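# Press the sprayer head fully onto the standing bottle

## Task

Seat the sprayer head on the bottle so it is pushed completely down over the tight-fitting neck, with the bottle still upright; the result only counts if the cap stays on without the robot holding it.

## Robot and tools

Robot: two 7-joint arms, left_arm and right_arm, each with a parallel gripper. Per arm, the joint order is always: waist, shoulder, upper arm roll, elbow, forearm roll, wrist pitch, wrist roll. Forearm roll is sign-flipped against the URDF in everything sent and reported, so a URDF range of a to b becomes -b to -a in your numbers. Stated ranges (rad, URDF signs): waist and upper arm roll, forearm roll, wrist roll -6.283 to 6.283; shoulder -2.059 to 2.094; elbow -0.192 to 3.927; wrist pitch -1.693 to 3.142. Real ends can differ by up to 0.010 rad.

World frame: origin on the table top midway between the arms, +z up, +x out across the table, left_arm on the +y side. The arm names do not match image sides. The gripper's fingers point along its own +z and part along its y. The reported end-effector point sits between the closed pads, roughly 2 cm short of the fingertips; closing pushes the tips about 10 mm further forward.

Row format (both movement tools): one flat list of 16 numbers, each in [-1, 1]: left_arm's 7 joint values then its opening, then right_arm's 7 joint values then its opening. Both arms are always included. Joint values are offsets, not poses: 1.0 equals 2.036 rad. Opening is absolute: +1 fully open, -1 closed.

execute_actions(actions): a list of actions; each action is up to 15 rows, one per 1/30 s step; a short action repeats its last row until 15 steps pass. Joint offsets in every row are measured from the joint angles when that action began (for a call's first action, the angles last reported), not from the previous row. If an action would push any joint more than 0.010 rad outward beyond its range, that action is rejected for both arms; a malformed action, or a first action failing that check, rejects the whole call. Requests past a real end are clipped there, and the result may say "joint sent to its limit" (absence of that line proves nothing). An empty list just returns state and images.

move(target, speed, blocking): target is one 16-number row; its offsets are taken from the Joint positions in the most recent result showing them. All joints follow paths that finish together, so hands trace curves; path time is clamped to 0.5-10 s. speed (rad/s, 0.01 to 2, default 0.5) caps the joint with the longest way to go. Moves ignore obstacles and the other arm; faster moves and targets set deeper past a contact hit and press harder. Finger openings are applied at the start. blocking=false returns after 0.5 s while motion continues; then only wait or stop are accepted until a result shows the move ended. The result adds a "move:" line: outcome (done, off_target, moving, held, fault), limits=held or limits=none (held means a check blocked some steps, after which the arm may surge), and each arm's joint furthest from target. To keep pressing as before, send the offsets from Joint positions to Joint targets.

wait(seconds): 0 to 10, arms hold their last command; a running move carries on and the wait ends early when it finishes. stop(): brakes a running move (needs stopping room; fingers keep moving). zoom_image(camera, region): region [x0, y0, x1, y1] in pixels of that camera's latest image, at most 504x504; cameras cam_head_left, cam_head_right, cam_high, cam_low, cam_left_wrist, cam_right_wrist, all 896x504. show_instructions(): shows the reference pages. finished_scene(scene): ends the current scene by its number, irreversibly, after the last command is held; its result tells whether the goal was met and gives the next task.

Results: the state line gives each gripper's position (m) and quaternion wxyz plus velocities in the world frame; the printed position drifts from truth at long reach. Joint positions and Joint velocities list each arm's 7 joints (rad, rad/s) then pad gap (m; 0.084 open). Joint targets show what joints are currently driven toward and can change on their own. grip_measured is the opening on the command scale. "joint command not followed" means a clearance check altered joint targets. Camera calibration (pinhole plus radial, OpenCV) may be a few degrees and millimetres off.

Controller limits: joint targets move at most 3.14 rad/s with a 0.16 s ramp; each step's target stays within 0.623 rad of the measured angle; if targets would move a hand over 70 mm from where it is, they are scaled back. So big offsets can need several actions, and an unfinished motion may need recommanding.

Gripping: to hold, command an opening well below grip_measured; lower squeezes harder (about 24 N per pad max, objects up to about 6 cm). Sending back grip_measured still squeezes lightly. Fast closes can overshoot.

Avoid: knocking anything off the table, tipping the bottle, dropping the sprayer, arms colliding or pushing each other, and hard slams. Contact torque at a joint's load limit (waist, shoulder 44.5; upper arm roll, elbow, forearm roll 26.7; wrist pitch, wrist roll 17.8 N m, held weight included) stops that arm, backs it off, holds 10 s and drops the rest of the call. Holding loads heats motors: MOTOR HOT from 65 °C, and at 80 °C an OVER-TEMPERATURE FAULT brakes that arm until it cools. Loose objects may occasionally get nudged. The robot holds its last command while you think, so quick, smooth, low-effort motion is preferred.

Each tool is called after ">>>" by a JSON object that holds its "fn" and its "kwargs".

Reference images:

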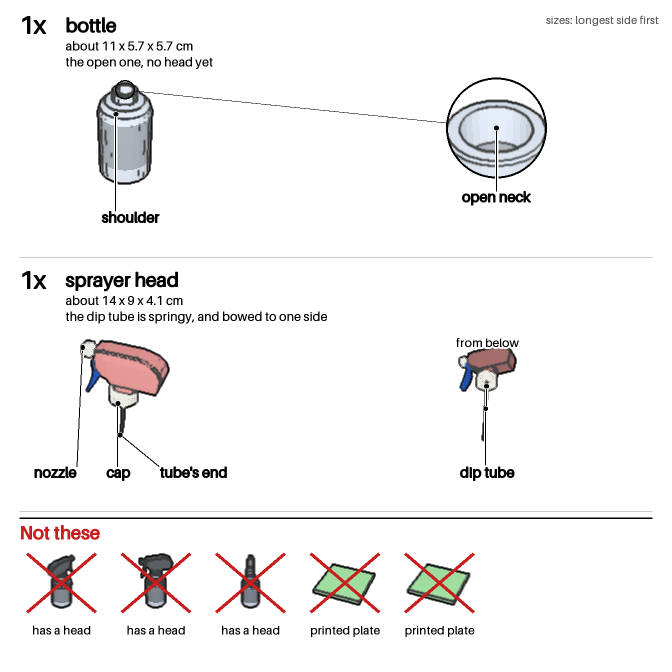

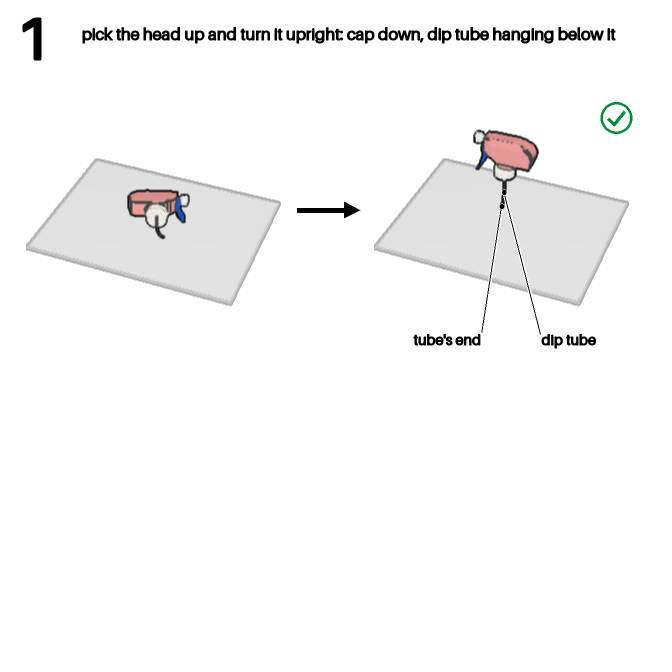

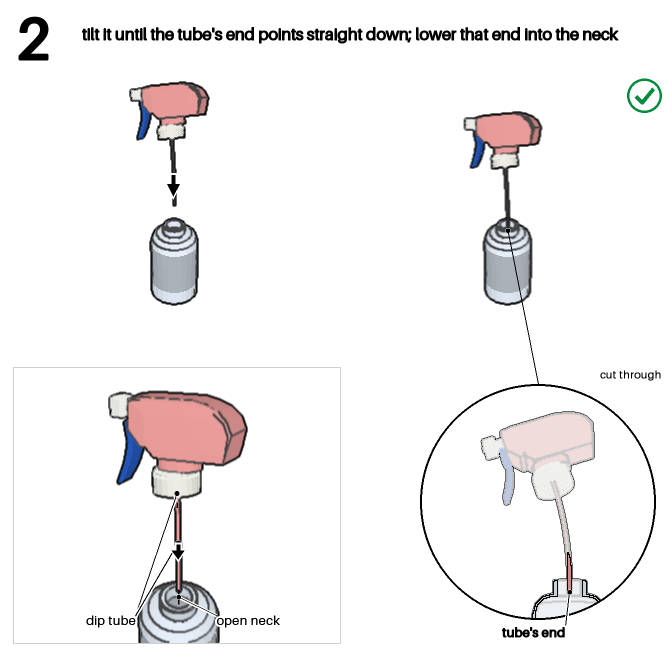

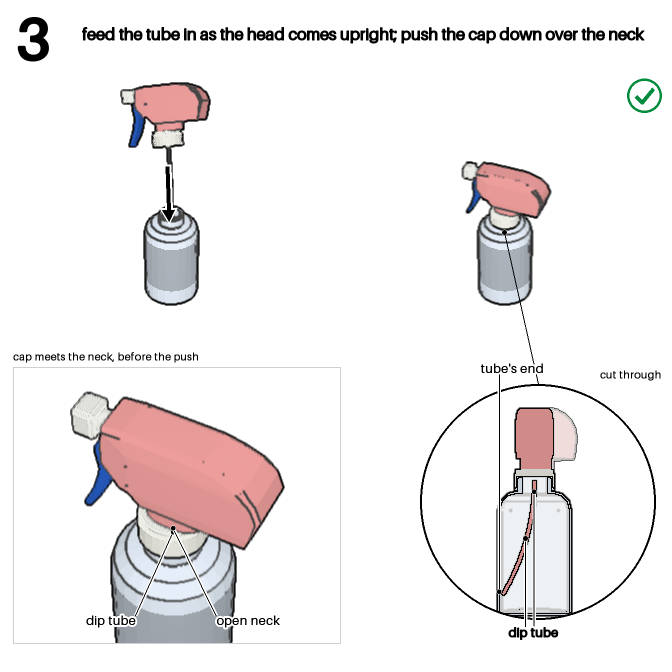

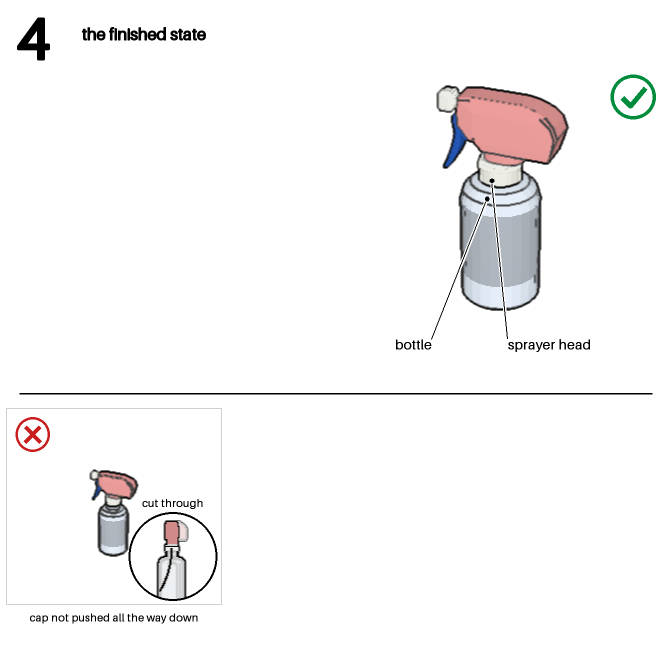

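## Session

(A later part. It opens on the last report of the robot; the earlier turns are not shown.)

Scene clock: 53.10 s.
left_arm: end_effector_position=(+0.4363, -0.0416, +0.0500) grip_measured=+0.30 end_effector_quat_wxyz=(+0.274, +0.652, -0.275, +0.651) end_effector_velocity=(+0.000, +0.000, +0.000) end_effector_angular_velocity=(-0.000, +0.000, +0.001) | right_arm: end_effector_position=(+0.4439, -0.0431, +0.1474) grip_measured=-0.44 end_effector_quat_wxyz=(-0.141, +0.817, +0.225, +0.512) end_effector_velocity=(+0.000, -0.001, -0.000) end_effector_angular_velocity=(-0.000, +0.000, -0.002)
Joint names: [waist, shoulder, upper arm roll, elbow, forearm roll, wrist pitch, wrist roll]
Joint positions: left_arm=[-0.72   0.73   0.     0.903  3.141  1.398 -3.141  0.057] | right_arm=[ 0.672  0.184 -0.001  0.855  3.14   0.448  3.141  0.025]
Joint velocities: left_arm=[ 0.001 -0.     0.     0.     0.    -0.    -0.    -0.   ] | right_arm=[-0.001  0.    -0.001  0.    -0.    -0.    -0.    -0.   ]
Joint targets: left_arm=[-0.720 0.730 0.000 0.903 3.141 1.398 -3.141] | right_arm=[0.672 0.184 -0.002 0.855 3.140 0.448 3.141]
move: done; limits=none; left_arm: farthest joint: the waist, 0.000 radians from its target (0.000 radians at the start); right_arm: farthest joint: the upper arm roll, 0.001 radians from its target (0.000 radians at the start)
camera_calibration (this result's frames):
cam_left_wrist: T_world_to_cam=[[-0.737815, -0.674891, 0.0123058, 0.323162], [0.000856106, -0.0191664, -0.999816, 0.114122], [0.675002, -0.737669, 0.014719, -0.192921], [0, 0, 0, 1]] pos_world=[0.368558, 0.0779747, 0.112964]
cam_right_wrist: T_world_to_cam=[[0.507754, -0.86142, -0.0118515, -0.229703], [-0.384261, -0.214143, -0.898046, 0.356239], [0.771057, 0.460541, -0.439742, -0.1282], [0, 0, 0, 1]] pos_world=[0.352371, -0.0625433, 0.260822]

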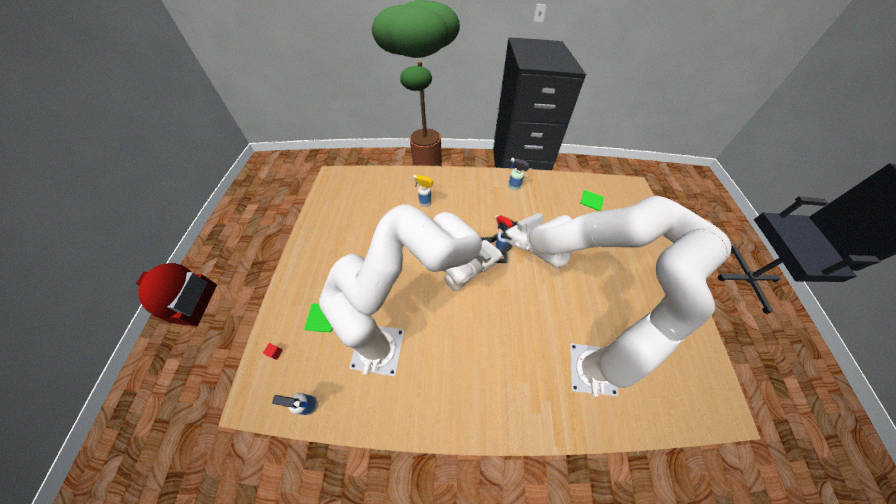

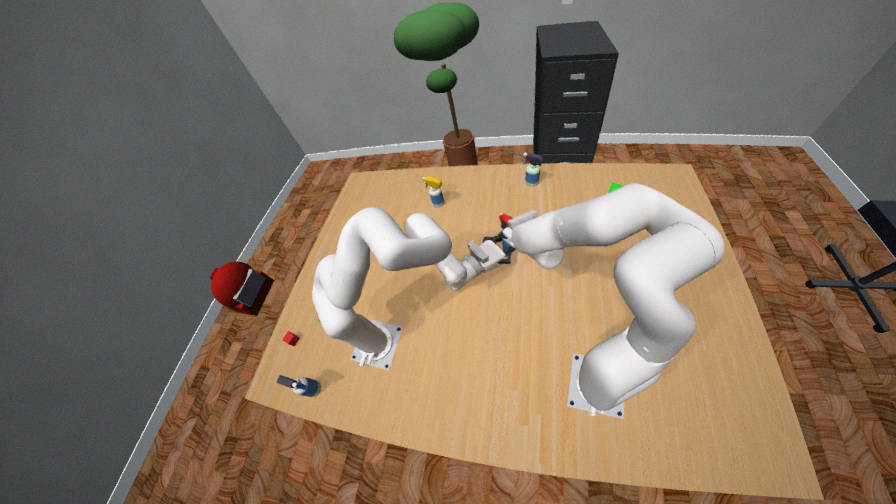

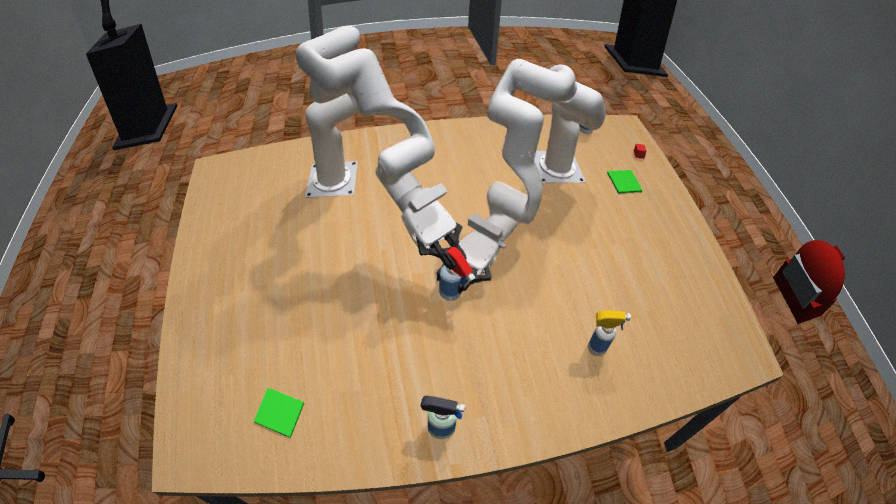

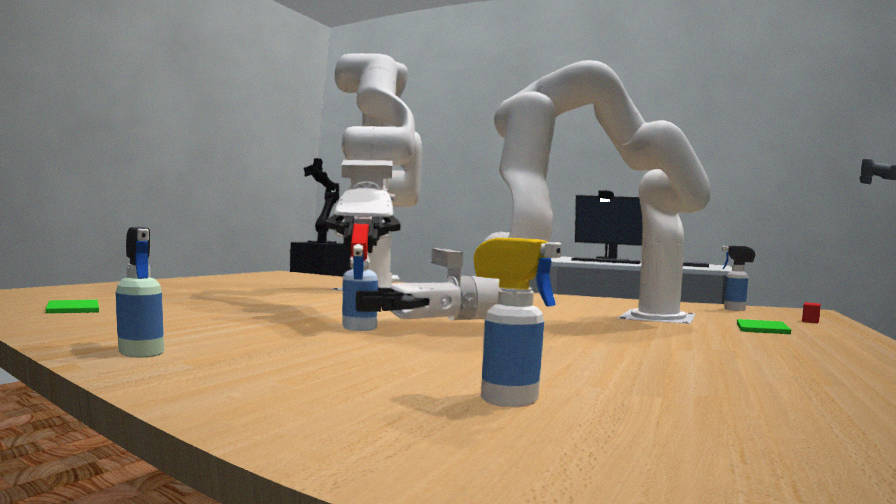

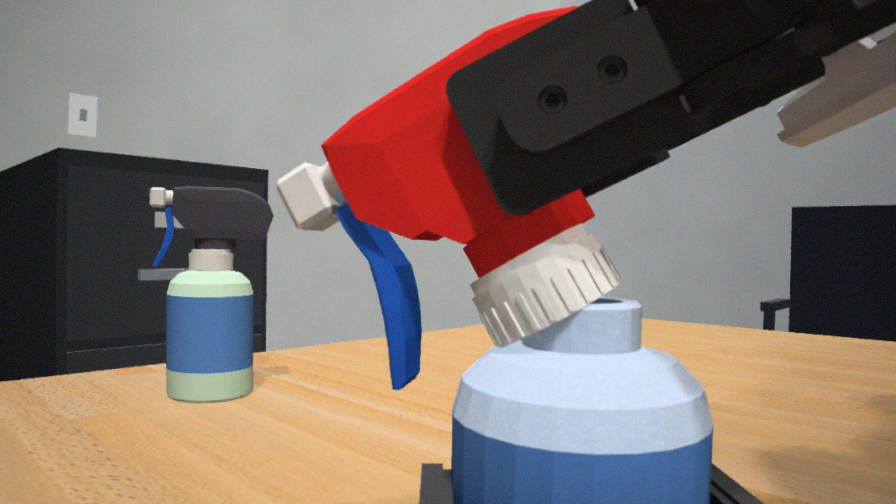

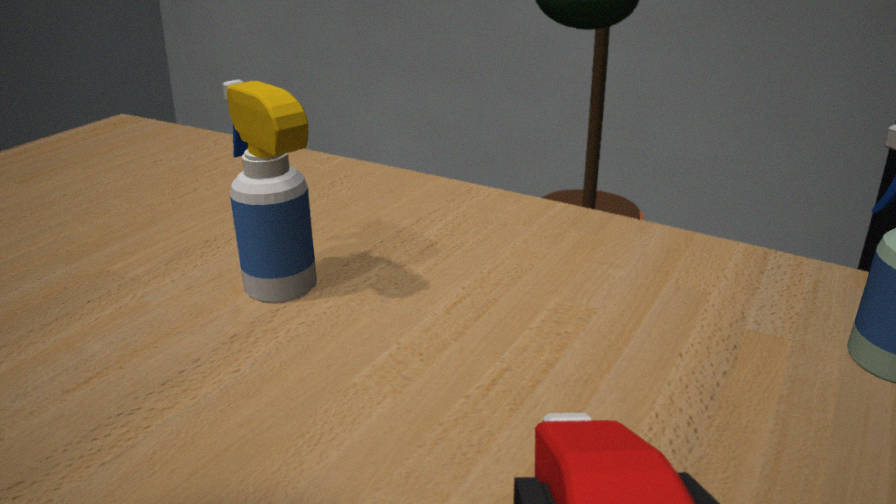

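>>> {"fn": "move", "kwargs": {"target": [0,0,0,0,0,0,0,0,0,0.035,0,-0.153,0,0.41,0,-1], "speed": 0.25}}

>>> {"fn": "zoom_image", "kwargs": {"camera": "cam_low", "region": [320,200,420,290]}}

Scene clock: 57.47 s.
left_arm: end_effector_position=(+0.4362, -0.0416, +0.0499) grip_measured=+0.30 end_effector_quat_wxyz=(+0.275, +0.652, -0.275, +0.651) end_effector_velocity=(+0.000, +0.000, -0.001) end_effector_angular_velocity=(+0.002, +0.002, +0.001) | right_arm: end_effector_position=(+0.4235, -0.0556, +0.1552) grip_measured=-0.44 end_effector_quat_wxyz=(-0.188, +0.682, +0.188, +0.682) end_effector_velocity=(-0.001, +0.001, +0.000) end_effector_angular_velocity=(+0.001, -0.001, +0.002)
Joint names: [waist, shoulder, upper arm roll, elbow, forearm roll, wrist pitch, wrist roll]
Joint positions: left_arm=[-0.721  0.731  0.     0.903  3.141  1.397 -3.141  0.057] | right_arm=[ 0.672  0.255 -0.001  0.543  3.14   1.283  3.141  0.025]
Joint velocities: left_arm=[-0.     0.     0.     0.     0.001 -0.002 -0.     0.   ] | right_arm=[ 0.     0.     0.001 -0.001  0.     0.002  0.    -0.   ]
Joint targets: left_arm=[-0.720 0.730 0.000 0.903 3.141 1.398 -3.141] | right_arm=[0.672 0.255 -0.001 0.543 3.140 1.283 3.141]
move: done; limits=none; left_arm: farthest joint: the waist, 0.001 radians from its target (0.000 radians at the start); right_arm: farthest joint: the waist, 0.000 radians from its target (0.000 radians at the start)
camera_calibration (this result's frames):
cam_left_wrist: T_world_to_cam=[[-0.737969, -0.674721, 0.0124017, 0.323086], [0.000642475, -0.0190798, -0.999818, 0.114132], [0.674835, -0.737826, 0.0145138, -0.1928], [0, 0, 0, 1]] pos_world=[0.368462, 0.0779179, 0.112902]
cam_right_wrist: T_world_to_cam=[[0.512216, -0.85877, -0.0122254, -0.231649], [-0.00914773, 0.00877863, -0.99992, 0.222061], [0.858808, 0.512286, -0.00335924, -0.205251], [0, 0, 0, 1]] pos_world=[0.296957, -0.0957356, 0.218521]

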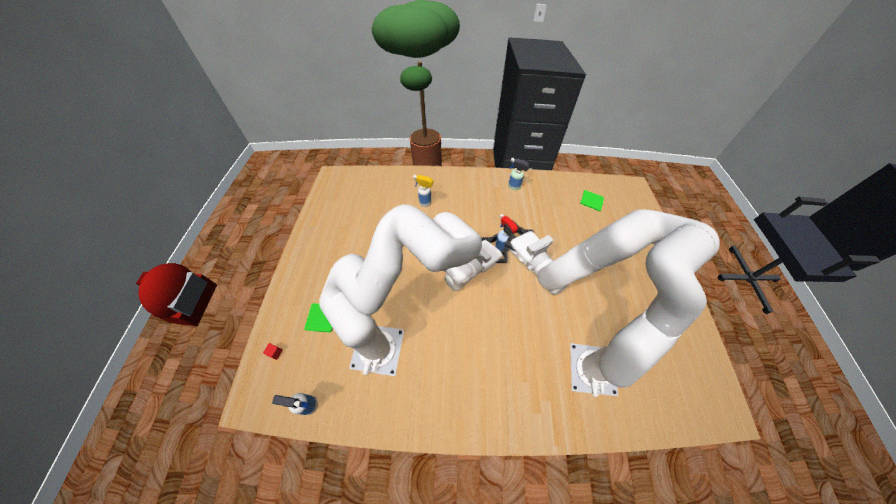

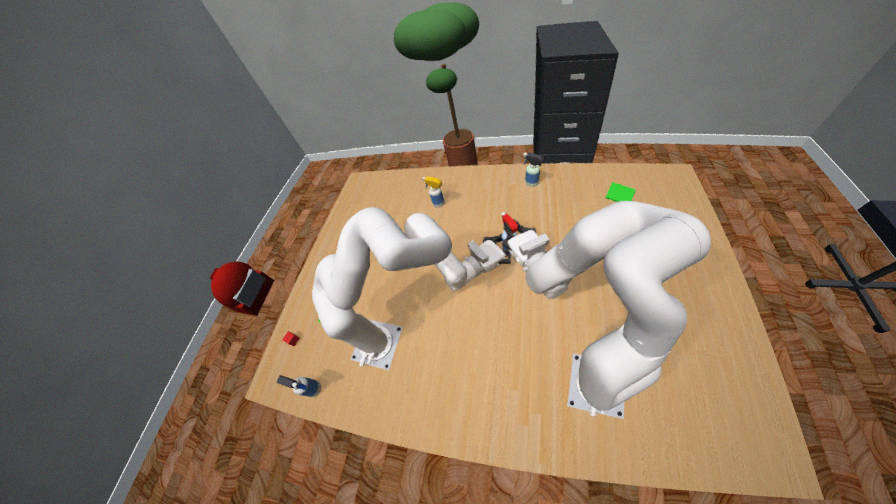

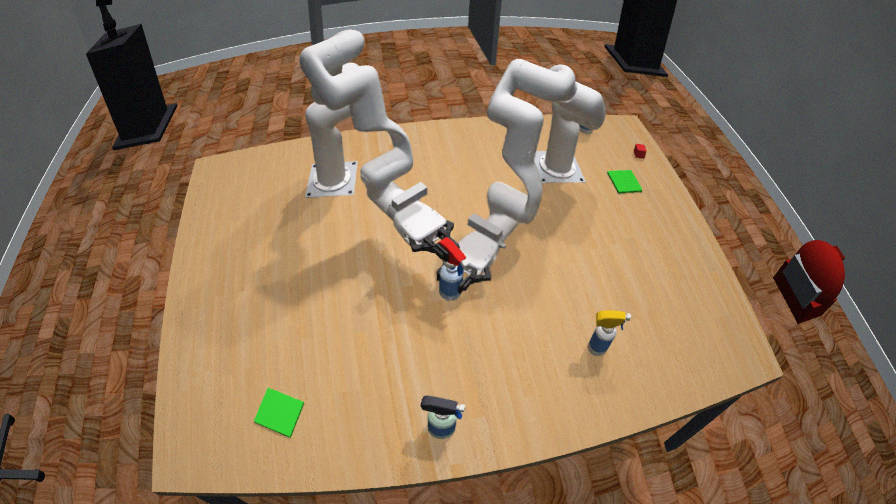

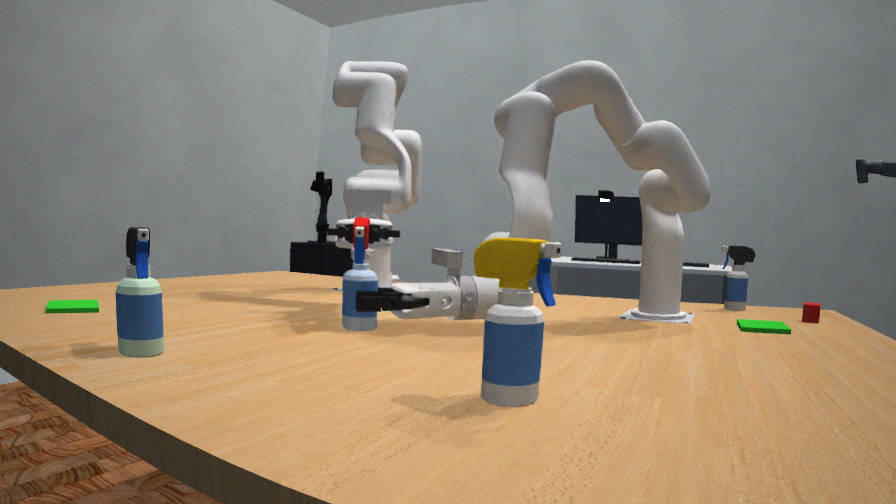

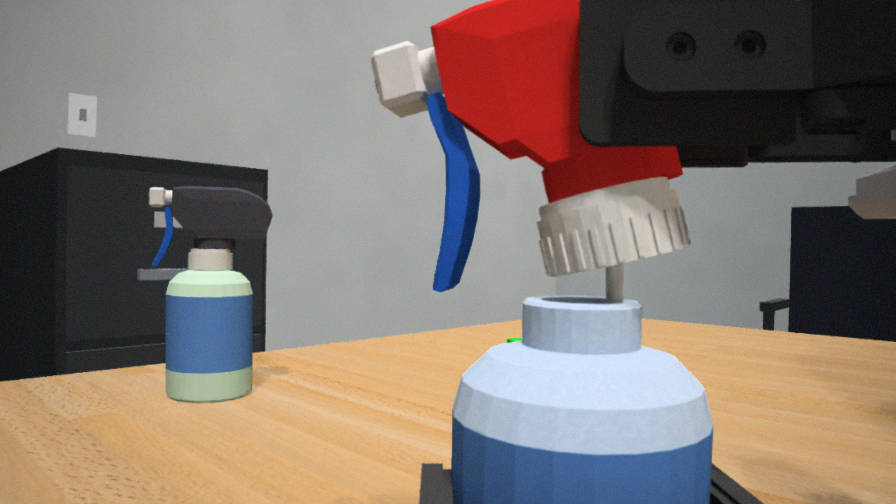

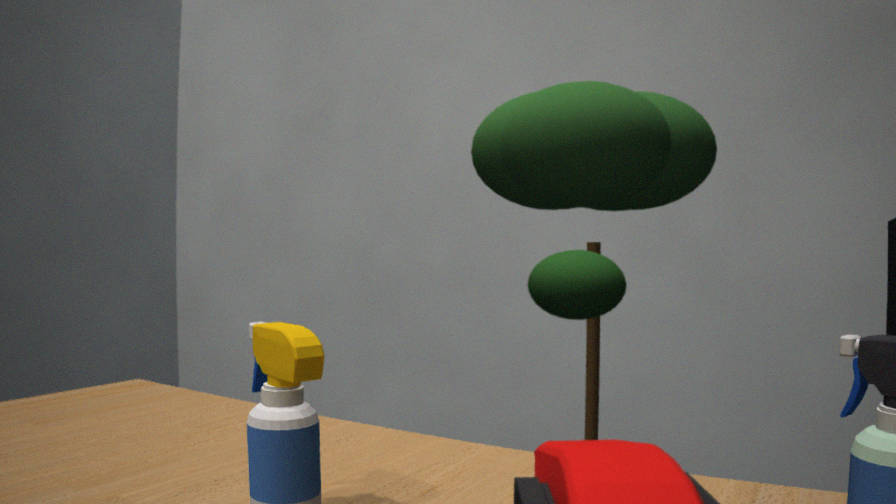

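Region (320, 200, 420, 290) of cam_low's 896x504 image, scaled by 5.040, with more detail than that image has; it fills the top 454 rows of this view, and the rest is white.

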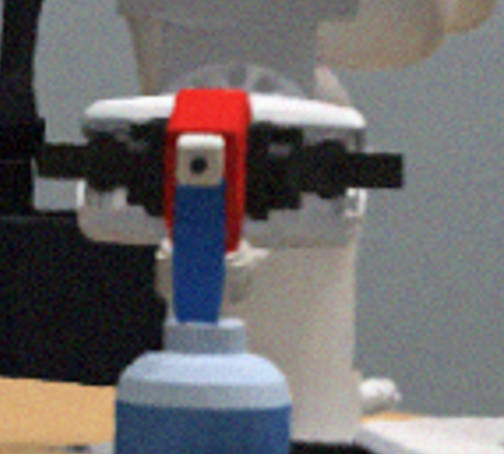

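>>> {"fn": "move", "kwargs": {"target": [0,0,0,0,0,0,0,0,-0.0007,0.1016,0,0.005,0,0.1995,0,-1], "speed": 0.2}}

>>> {"fn": "zoom_image", "kwargs": {"camera": "cam_low", "region": [320,200,420,290]}}

Scene clock: 60.40 s.
left_arm: end_effector_position=(+0.4362, -0.0416, +0.0499) grip_measured=+0.30 end_effector_quat_wxyz=(+0.275, +0.652, -0.275, +0.651) end_effector_velocity=(+0.001, +0.001, -0.000) end_effector_angular_velocity=(-0.000, -0.000, +0.002) | right_arm: end_effector_position=(+0.4239, -0.0563, +0.1502) grip_measured=-0.44 end_effector_quat_wxyz=(-0.206, +0.607, +0.167, +0.750) end_effector_velocity=(-0.000, +0.000, -0.000) end_effector_angular_velocity=(+0.001, -0.001, +0.001)
Joint names: [waist, shoulder, upper arm roll, elbow, forearm roll, wrist pitch, wrist roll]
Joint positions: left_arm=[-0.721  0.731  0.     0.903  3.141  1.397 -3.141  0.057] | right_arm=[ 0.671  0.461 -0.001  0.554  3.14   1.689  3.141  0.025]
Joint velocities: left_arm=[ 0.002  0.     0.    -0.    -0.     0.001 -0.    -0.   ] | right_arm=[-0.     0.001  0.001 -0.    -0.     0.002  0.    -0.   ]
Joint targets: left_arm=[-0.721 0.731 0.000 0.903 3.141 1.397 -3.141] | right_arm=[0.671 0.462 -0.001 0.554 3.140 1.689 3.141]
move: done; limits=none; left_arm: farthest joint: the waist, 0.000 radians from its target (0.001 radians at the start); right_arm: farthest joint: the waist, 0.000 radians from its target (0.002 radians at the start)
camera_calibration (this result's frames):
cam_left_wrist: T_world_to_cam=[[-0.737976, -0.674713, 0.0124049, 0.323083], [0.000652044, -0.0190953, -0.999817, 0.114134], [0.674827, -0.737833, 0.0145318, -0.192802], [0, 0, 0, 1]] pos_world=[0.368461, 0.0779121, 0.112907]
cam_right_wrist: T_world_to_cam=[[0.51318, -0.858206, -0.011332, -0.233036], [0.169994, 0.114575, -0.978762, 0.14392], [0.841278, 0.500354, 0.204688, -0.229758], [0, 0, 0, 1]] pos_world=[0.288414, -0.101522, 0.185251]

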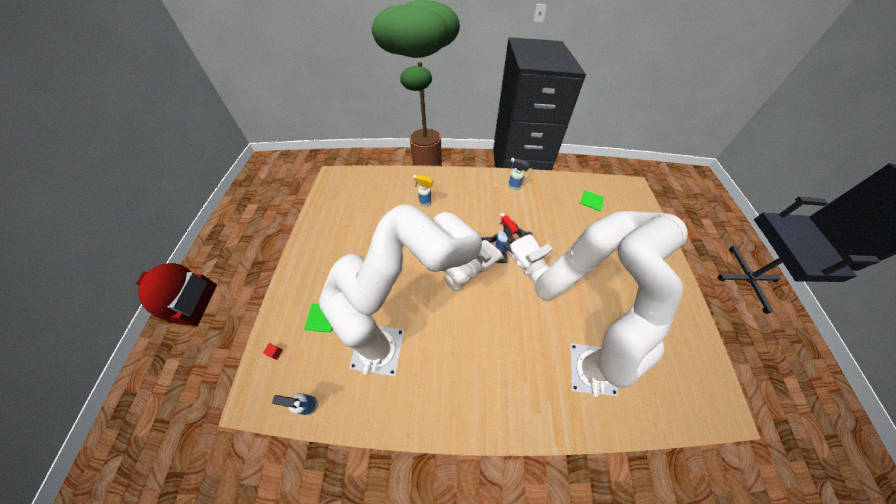

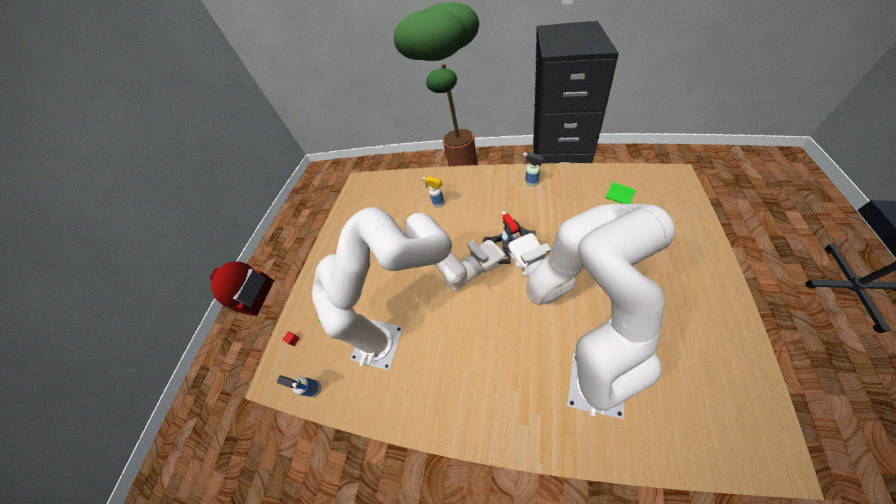

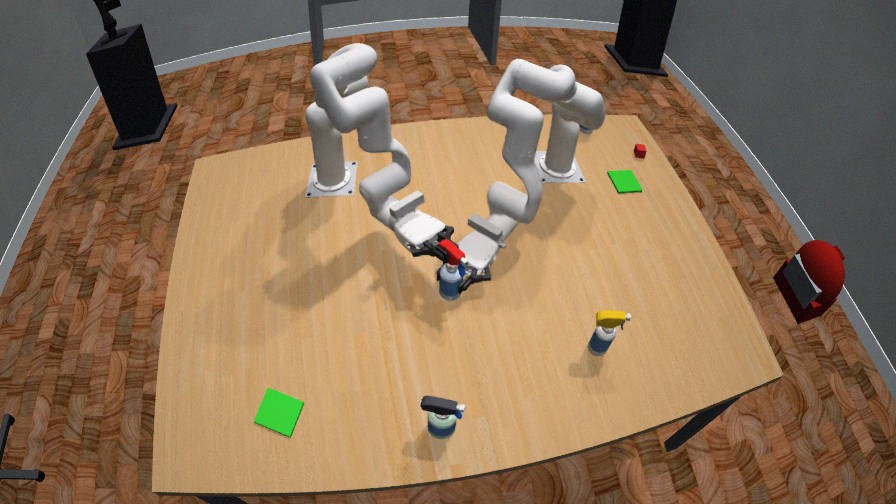

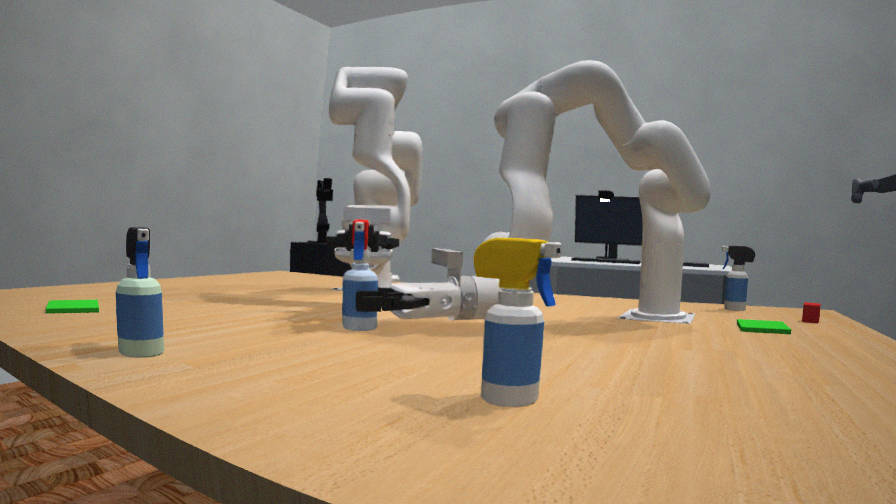

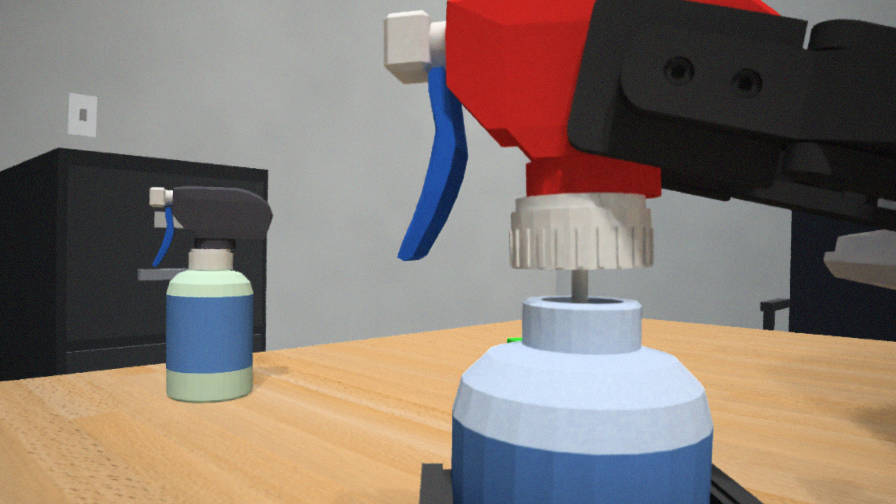

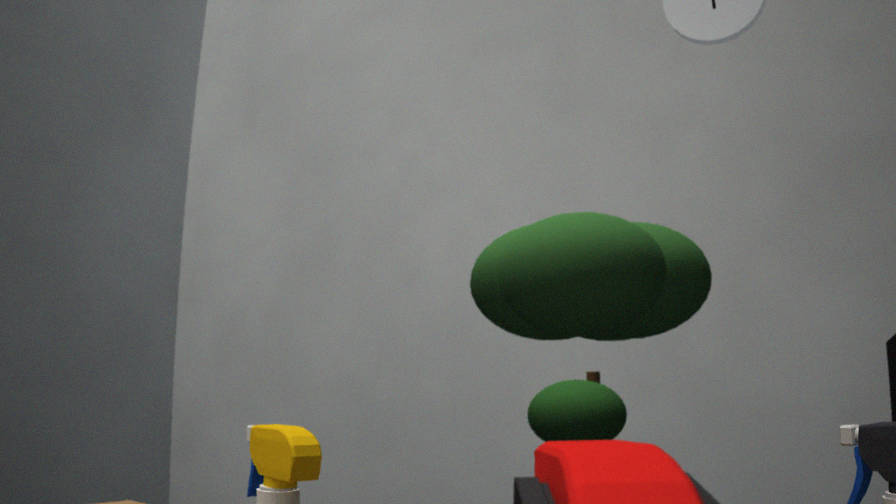

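Region (320, 200, 420, 290) of cam_low's 896x504 image, scaled by 5.040, with more detail than that image has; it fills the top 454 rows of this view, and the rest is white.

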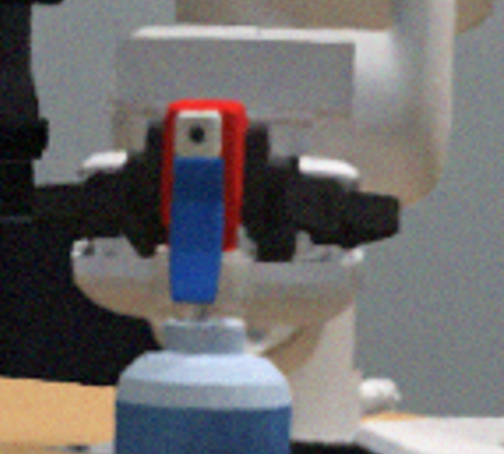

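Down 18 mm.

>>> {"fn": "move", "kwargs": {"target": [0,0,0,0,0,0,0,0,0.0005,0.035,0,0.0108,0,0.0242,0,-1], "speed": 0.03}}

Scene clock: 63.27 s.
left_arm: end_effector_position=(+0.4366, -0.0413, +0.0499) grip_measured=+0.29 end_effector_quat_wxyz=(+0.274, +0.652, -0.275, +0.652) end_effector_velocity=(+0.000, +0.001, -0.000) end_effector_angular_velocity=(-0.000, +0.001, +0.001) | right_arm: end_effector_position=(+0.4236, -0.0554, +0.1326) grip_measured=-0.44 end_effector_quat_wxyz=(-0.206, +0.606, +0.167, +0.750) end_effector_velocity=(+0.000, -0.000, -0.000) end_effector_angular_velocity=(+0.000, -0.001, -0.000)
Joint names: [waist, shoulder, upper arm roll, elbow, forearm roll, wrist pitch, wrist roll]
Joint positions: left_arm=[-0.72   0.731  0.001  0.903  3.141  1.397 -3.141  0.057] | right_arm=[ 0.672  0.532 -0.001  0.576  3.14   1.738  3.141  0.025]
Joint velocities: left_arm=[ 0.001  0.    -0.    -0.    -0.     0.    -0.    -0.   ] | right_arm=[ 0.     0.003 -0.001  0.001 -0.     0.003 -0.    -0.   ]
Joint targets: left_arm=[-0.721 0.731 0.000 0.903 3.141 1.397 -3.141] | right_arm=[0.672 0.533 -0.001 0.576 3.140 1.738 3.141]
move: done; limits=none; left_arm: farthest joint: the waist, 0.001 radians from its target (0.000 radians at the start); right_arm: farthest joint: the waist, 0.000 radians from its target (0.001 radians at the start)
camera_calibration (this result's frames):
cam_left_wrist: T_world_to_cam=[[-0.737385, -0.675363, 0.0121826, 0.323355], [0.000846219, -0.0189593, -0.99982, 0.114071], [0.675472, -0.737242, 0.0145518, -0.193094], [0, 0, 0, 1]] pos_world=[0.36877, 0.0781881, 0.112921]
cam_right_wrist: T_world_to_cam=[[0.514708, -0.85729, -0.0113994, -0.232907], [0.171033, 0.115697, -0.978449, 0.12628], [0.840133, 0.501666, 0.206175, -0.225973], [0, 0, 0, 1]] pos_world=[0.288128, -0.100916, 0.167494]

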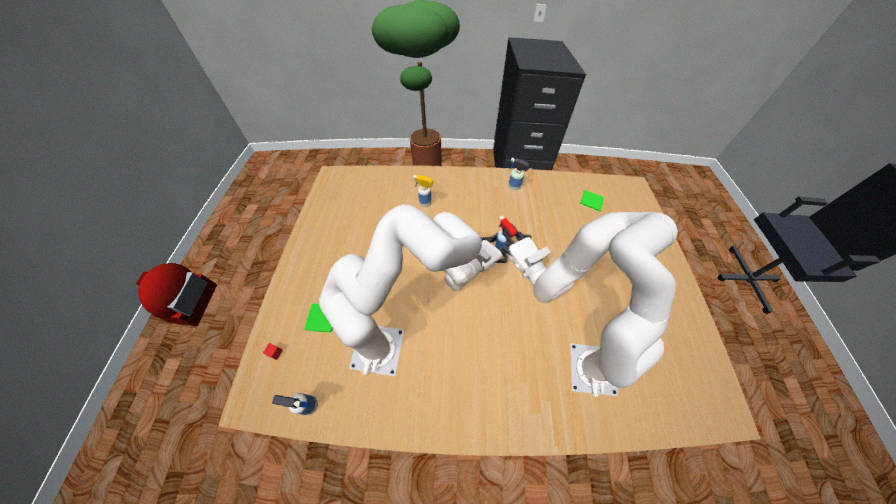

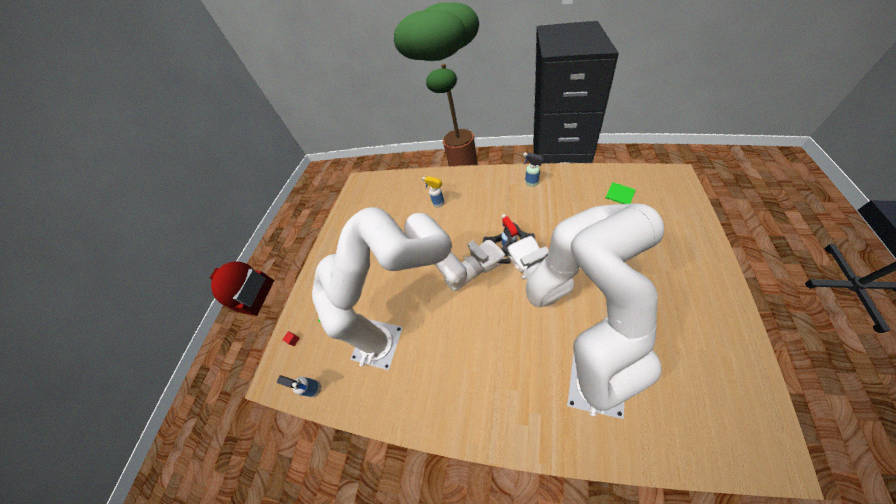

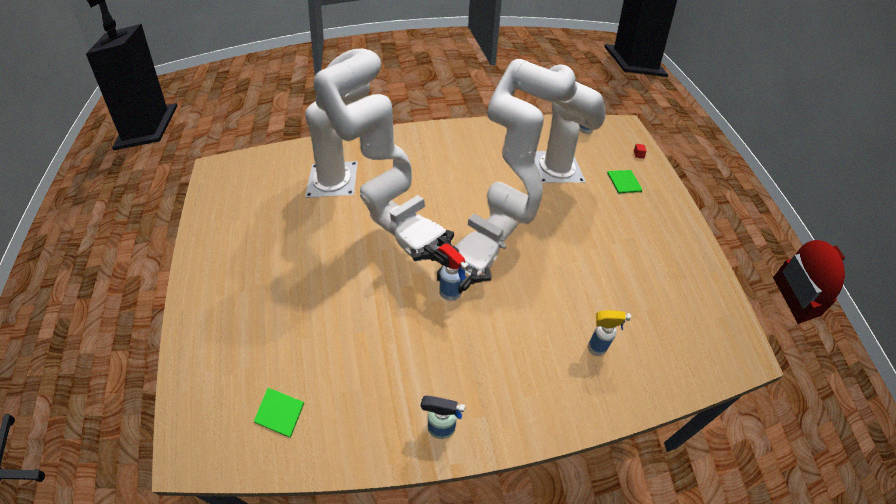

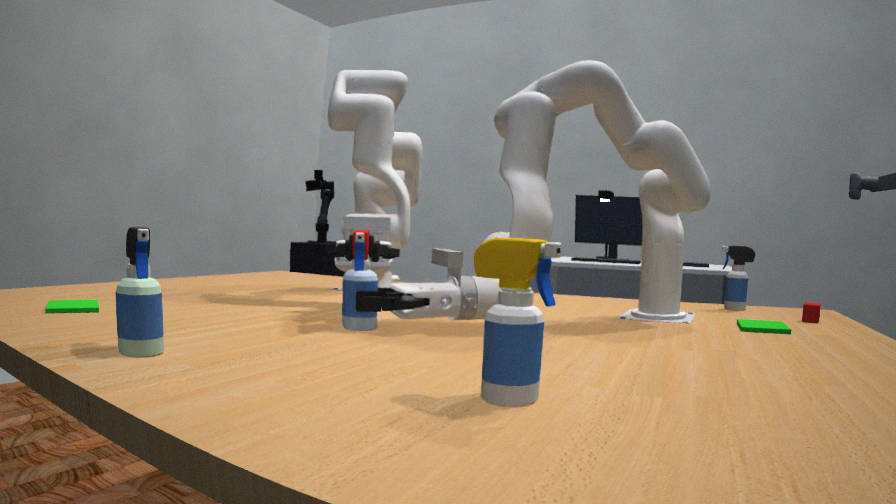

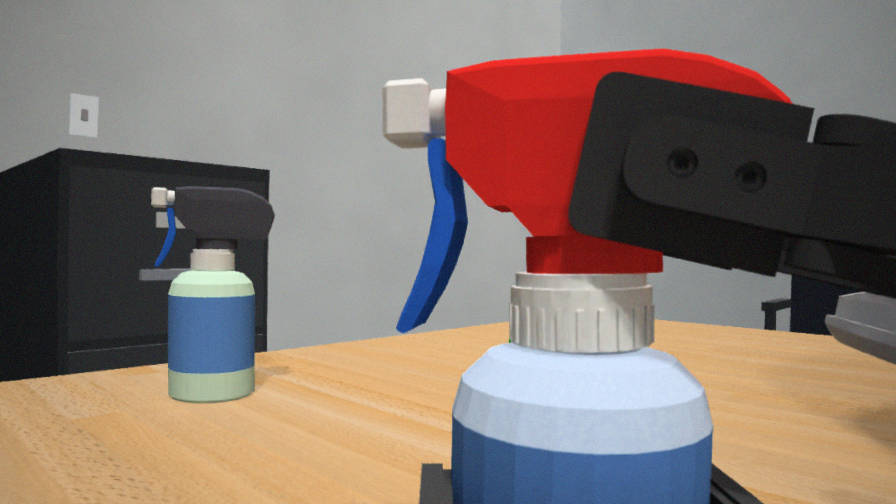

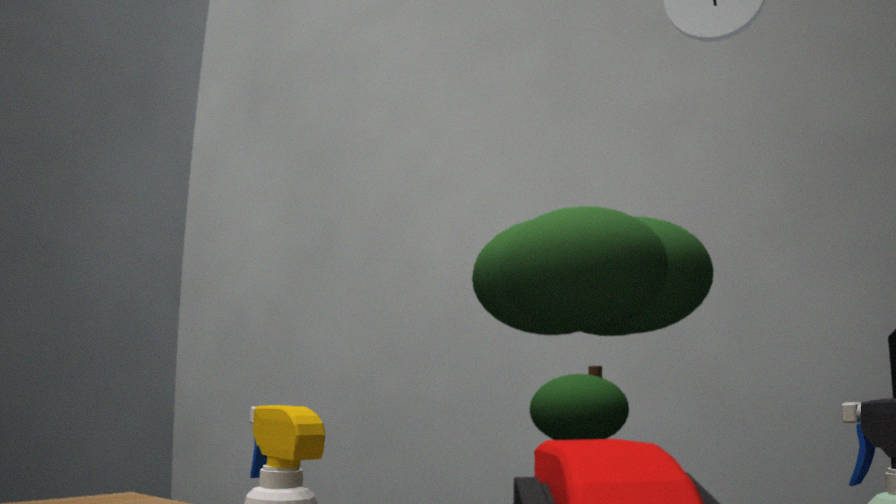

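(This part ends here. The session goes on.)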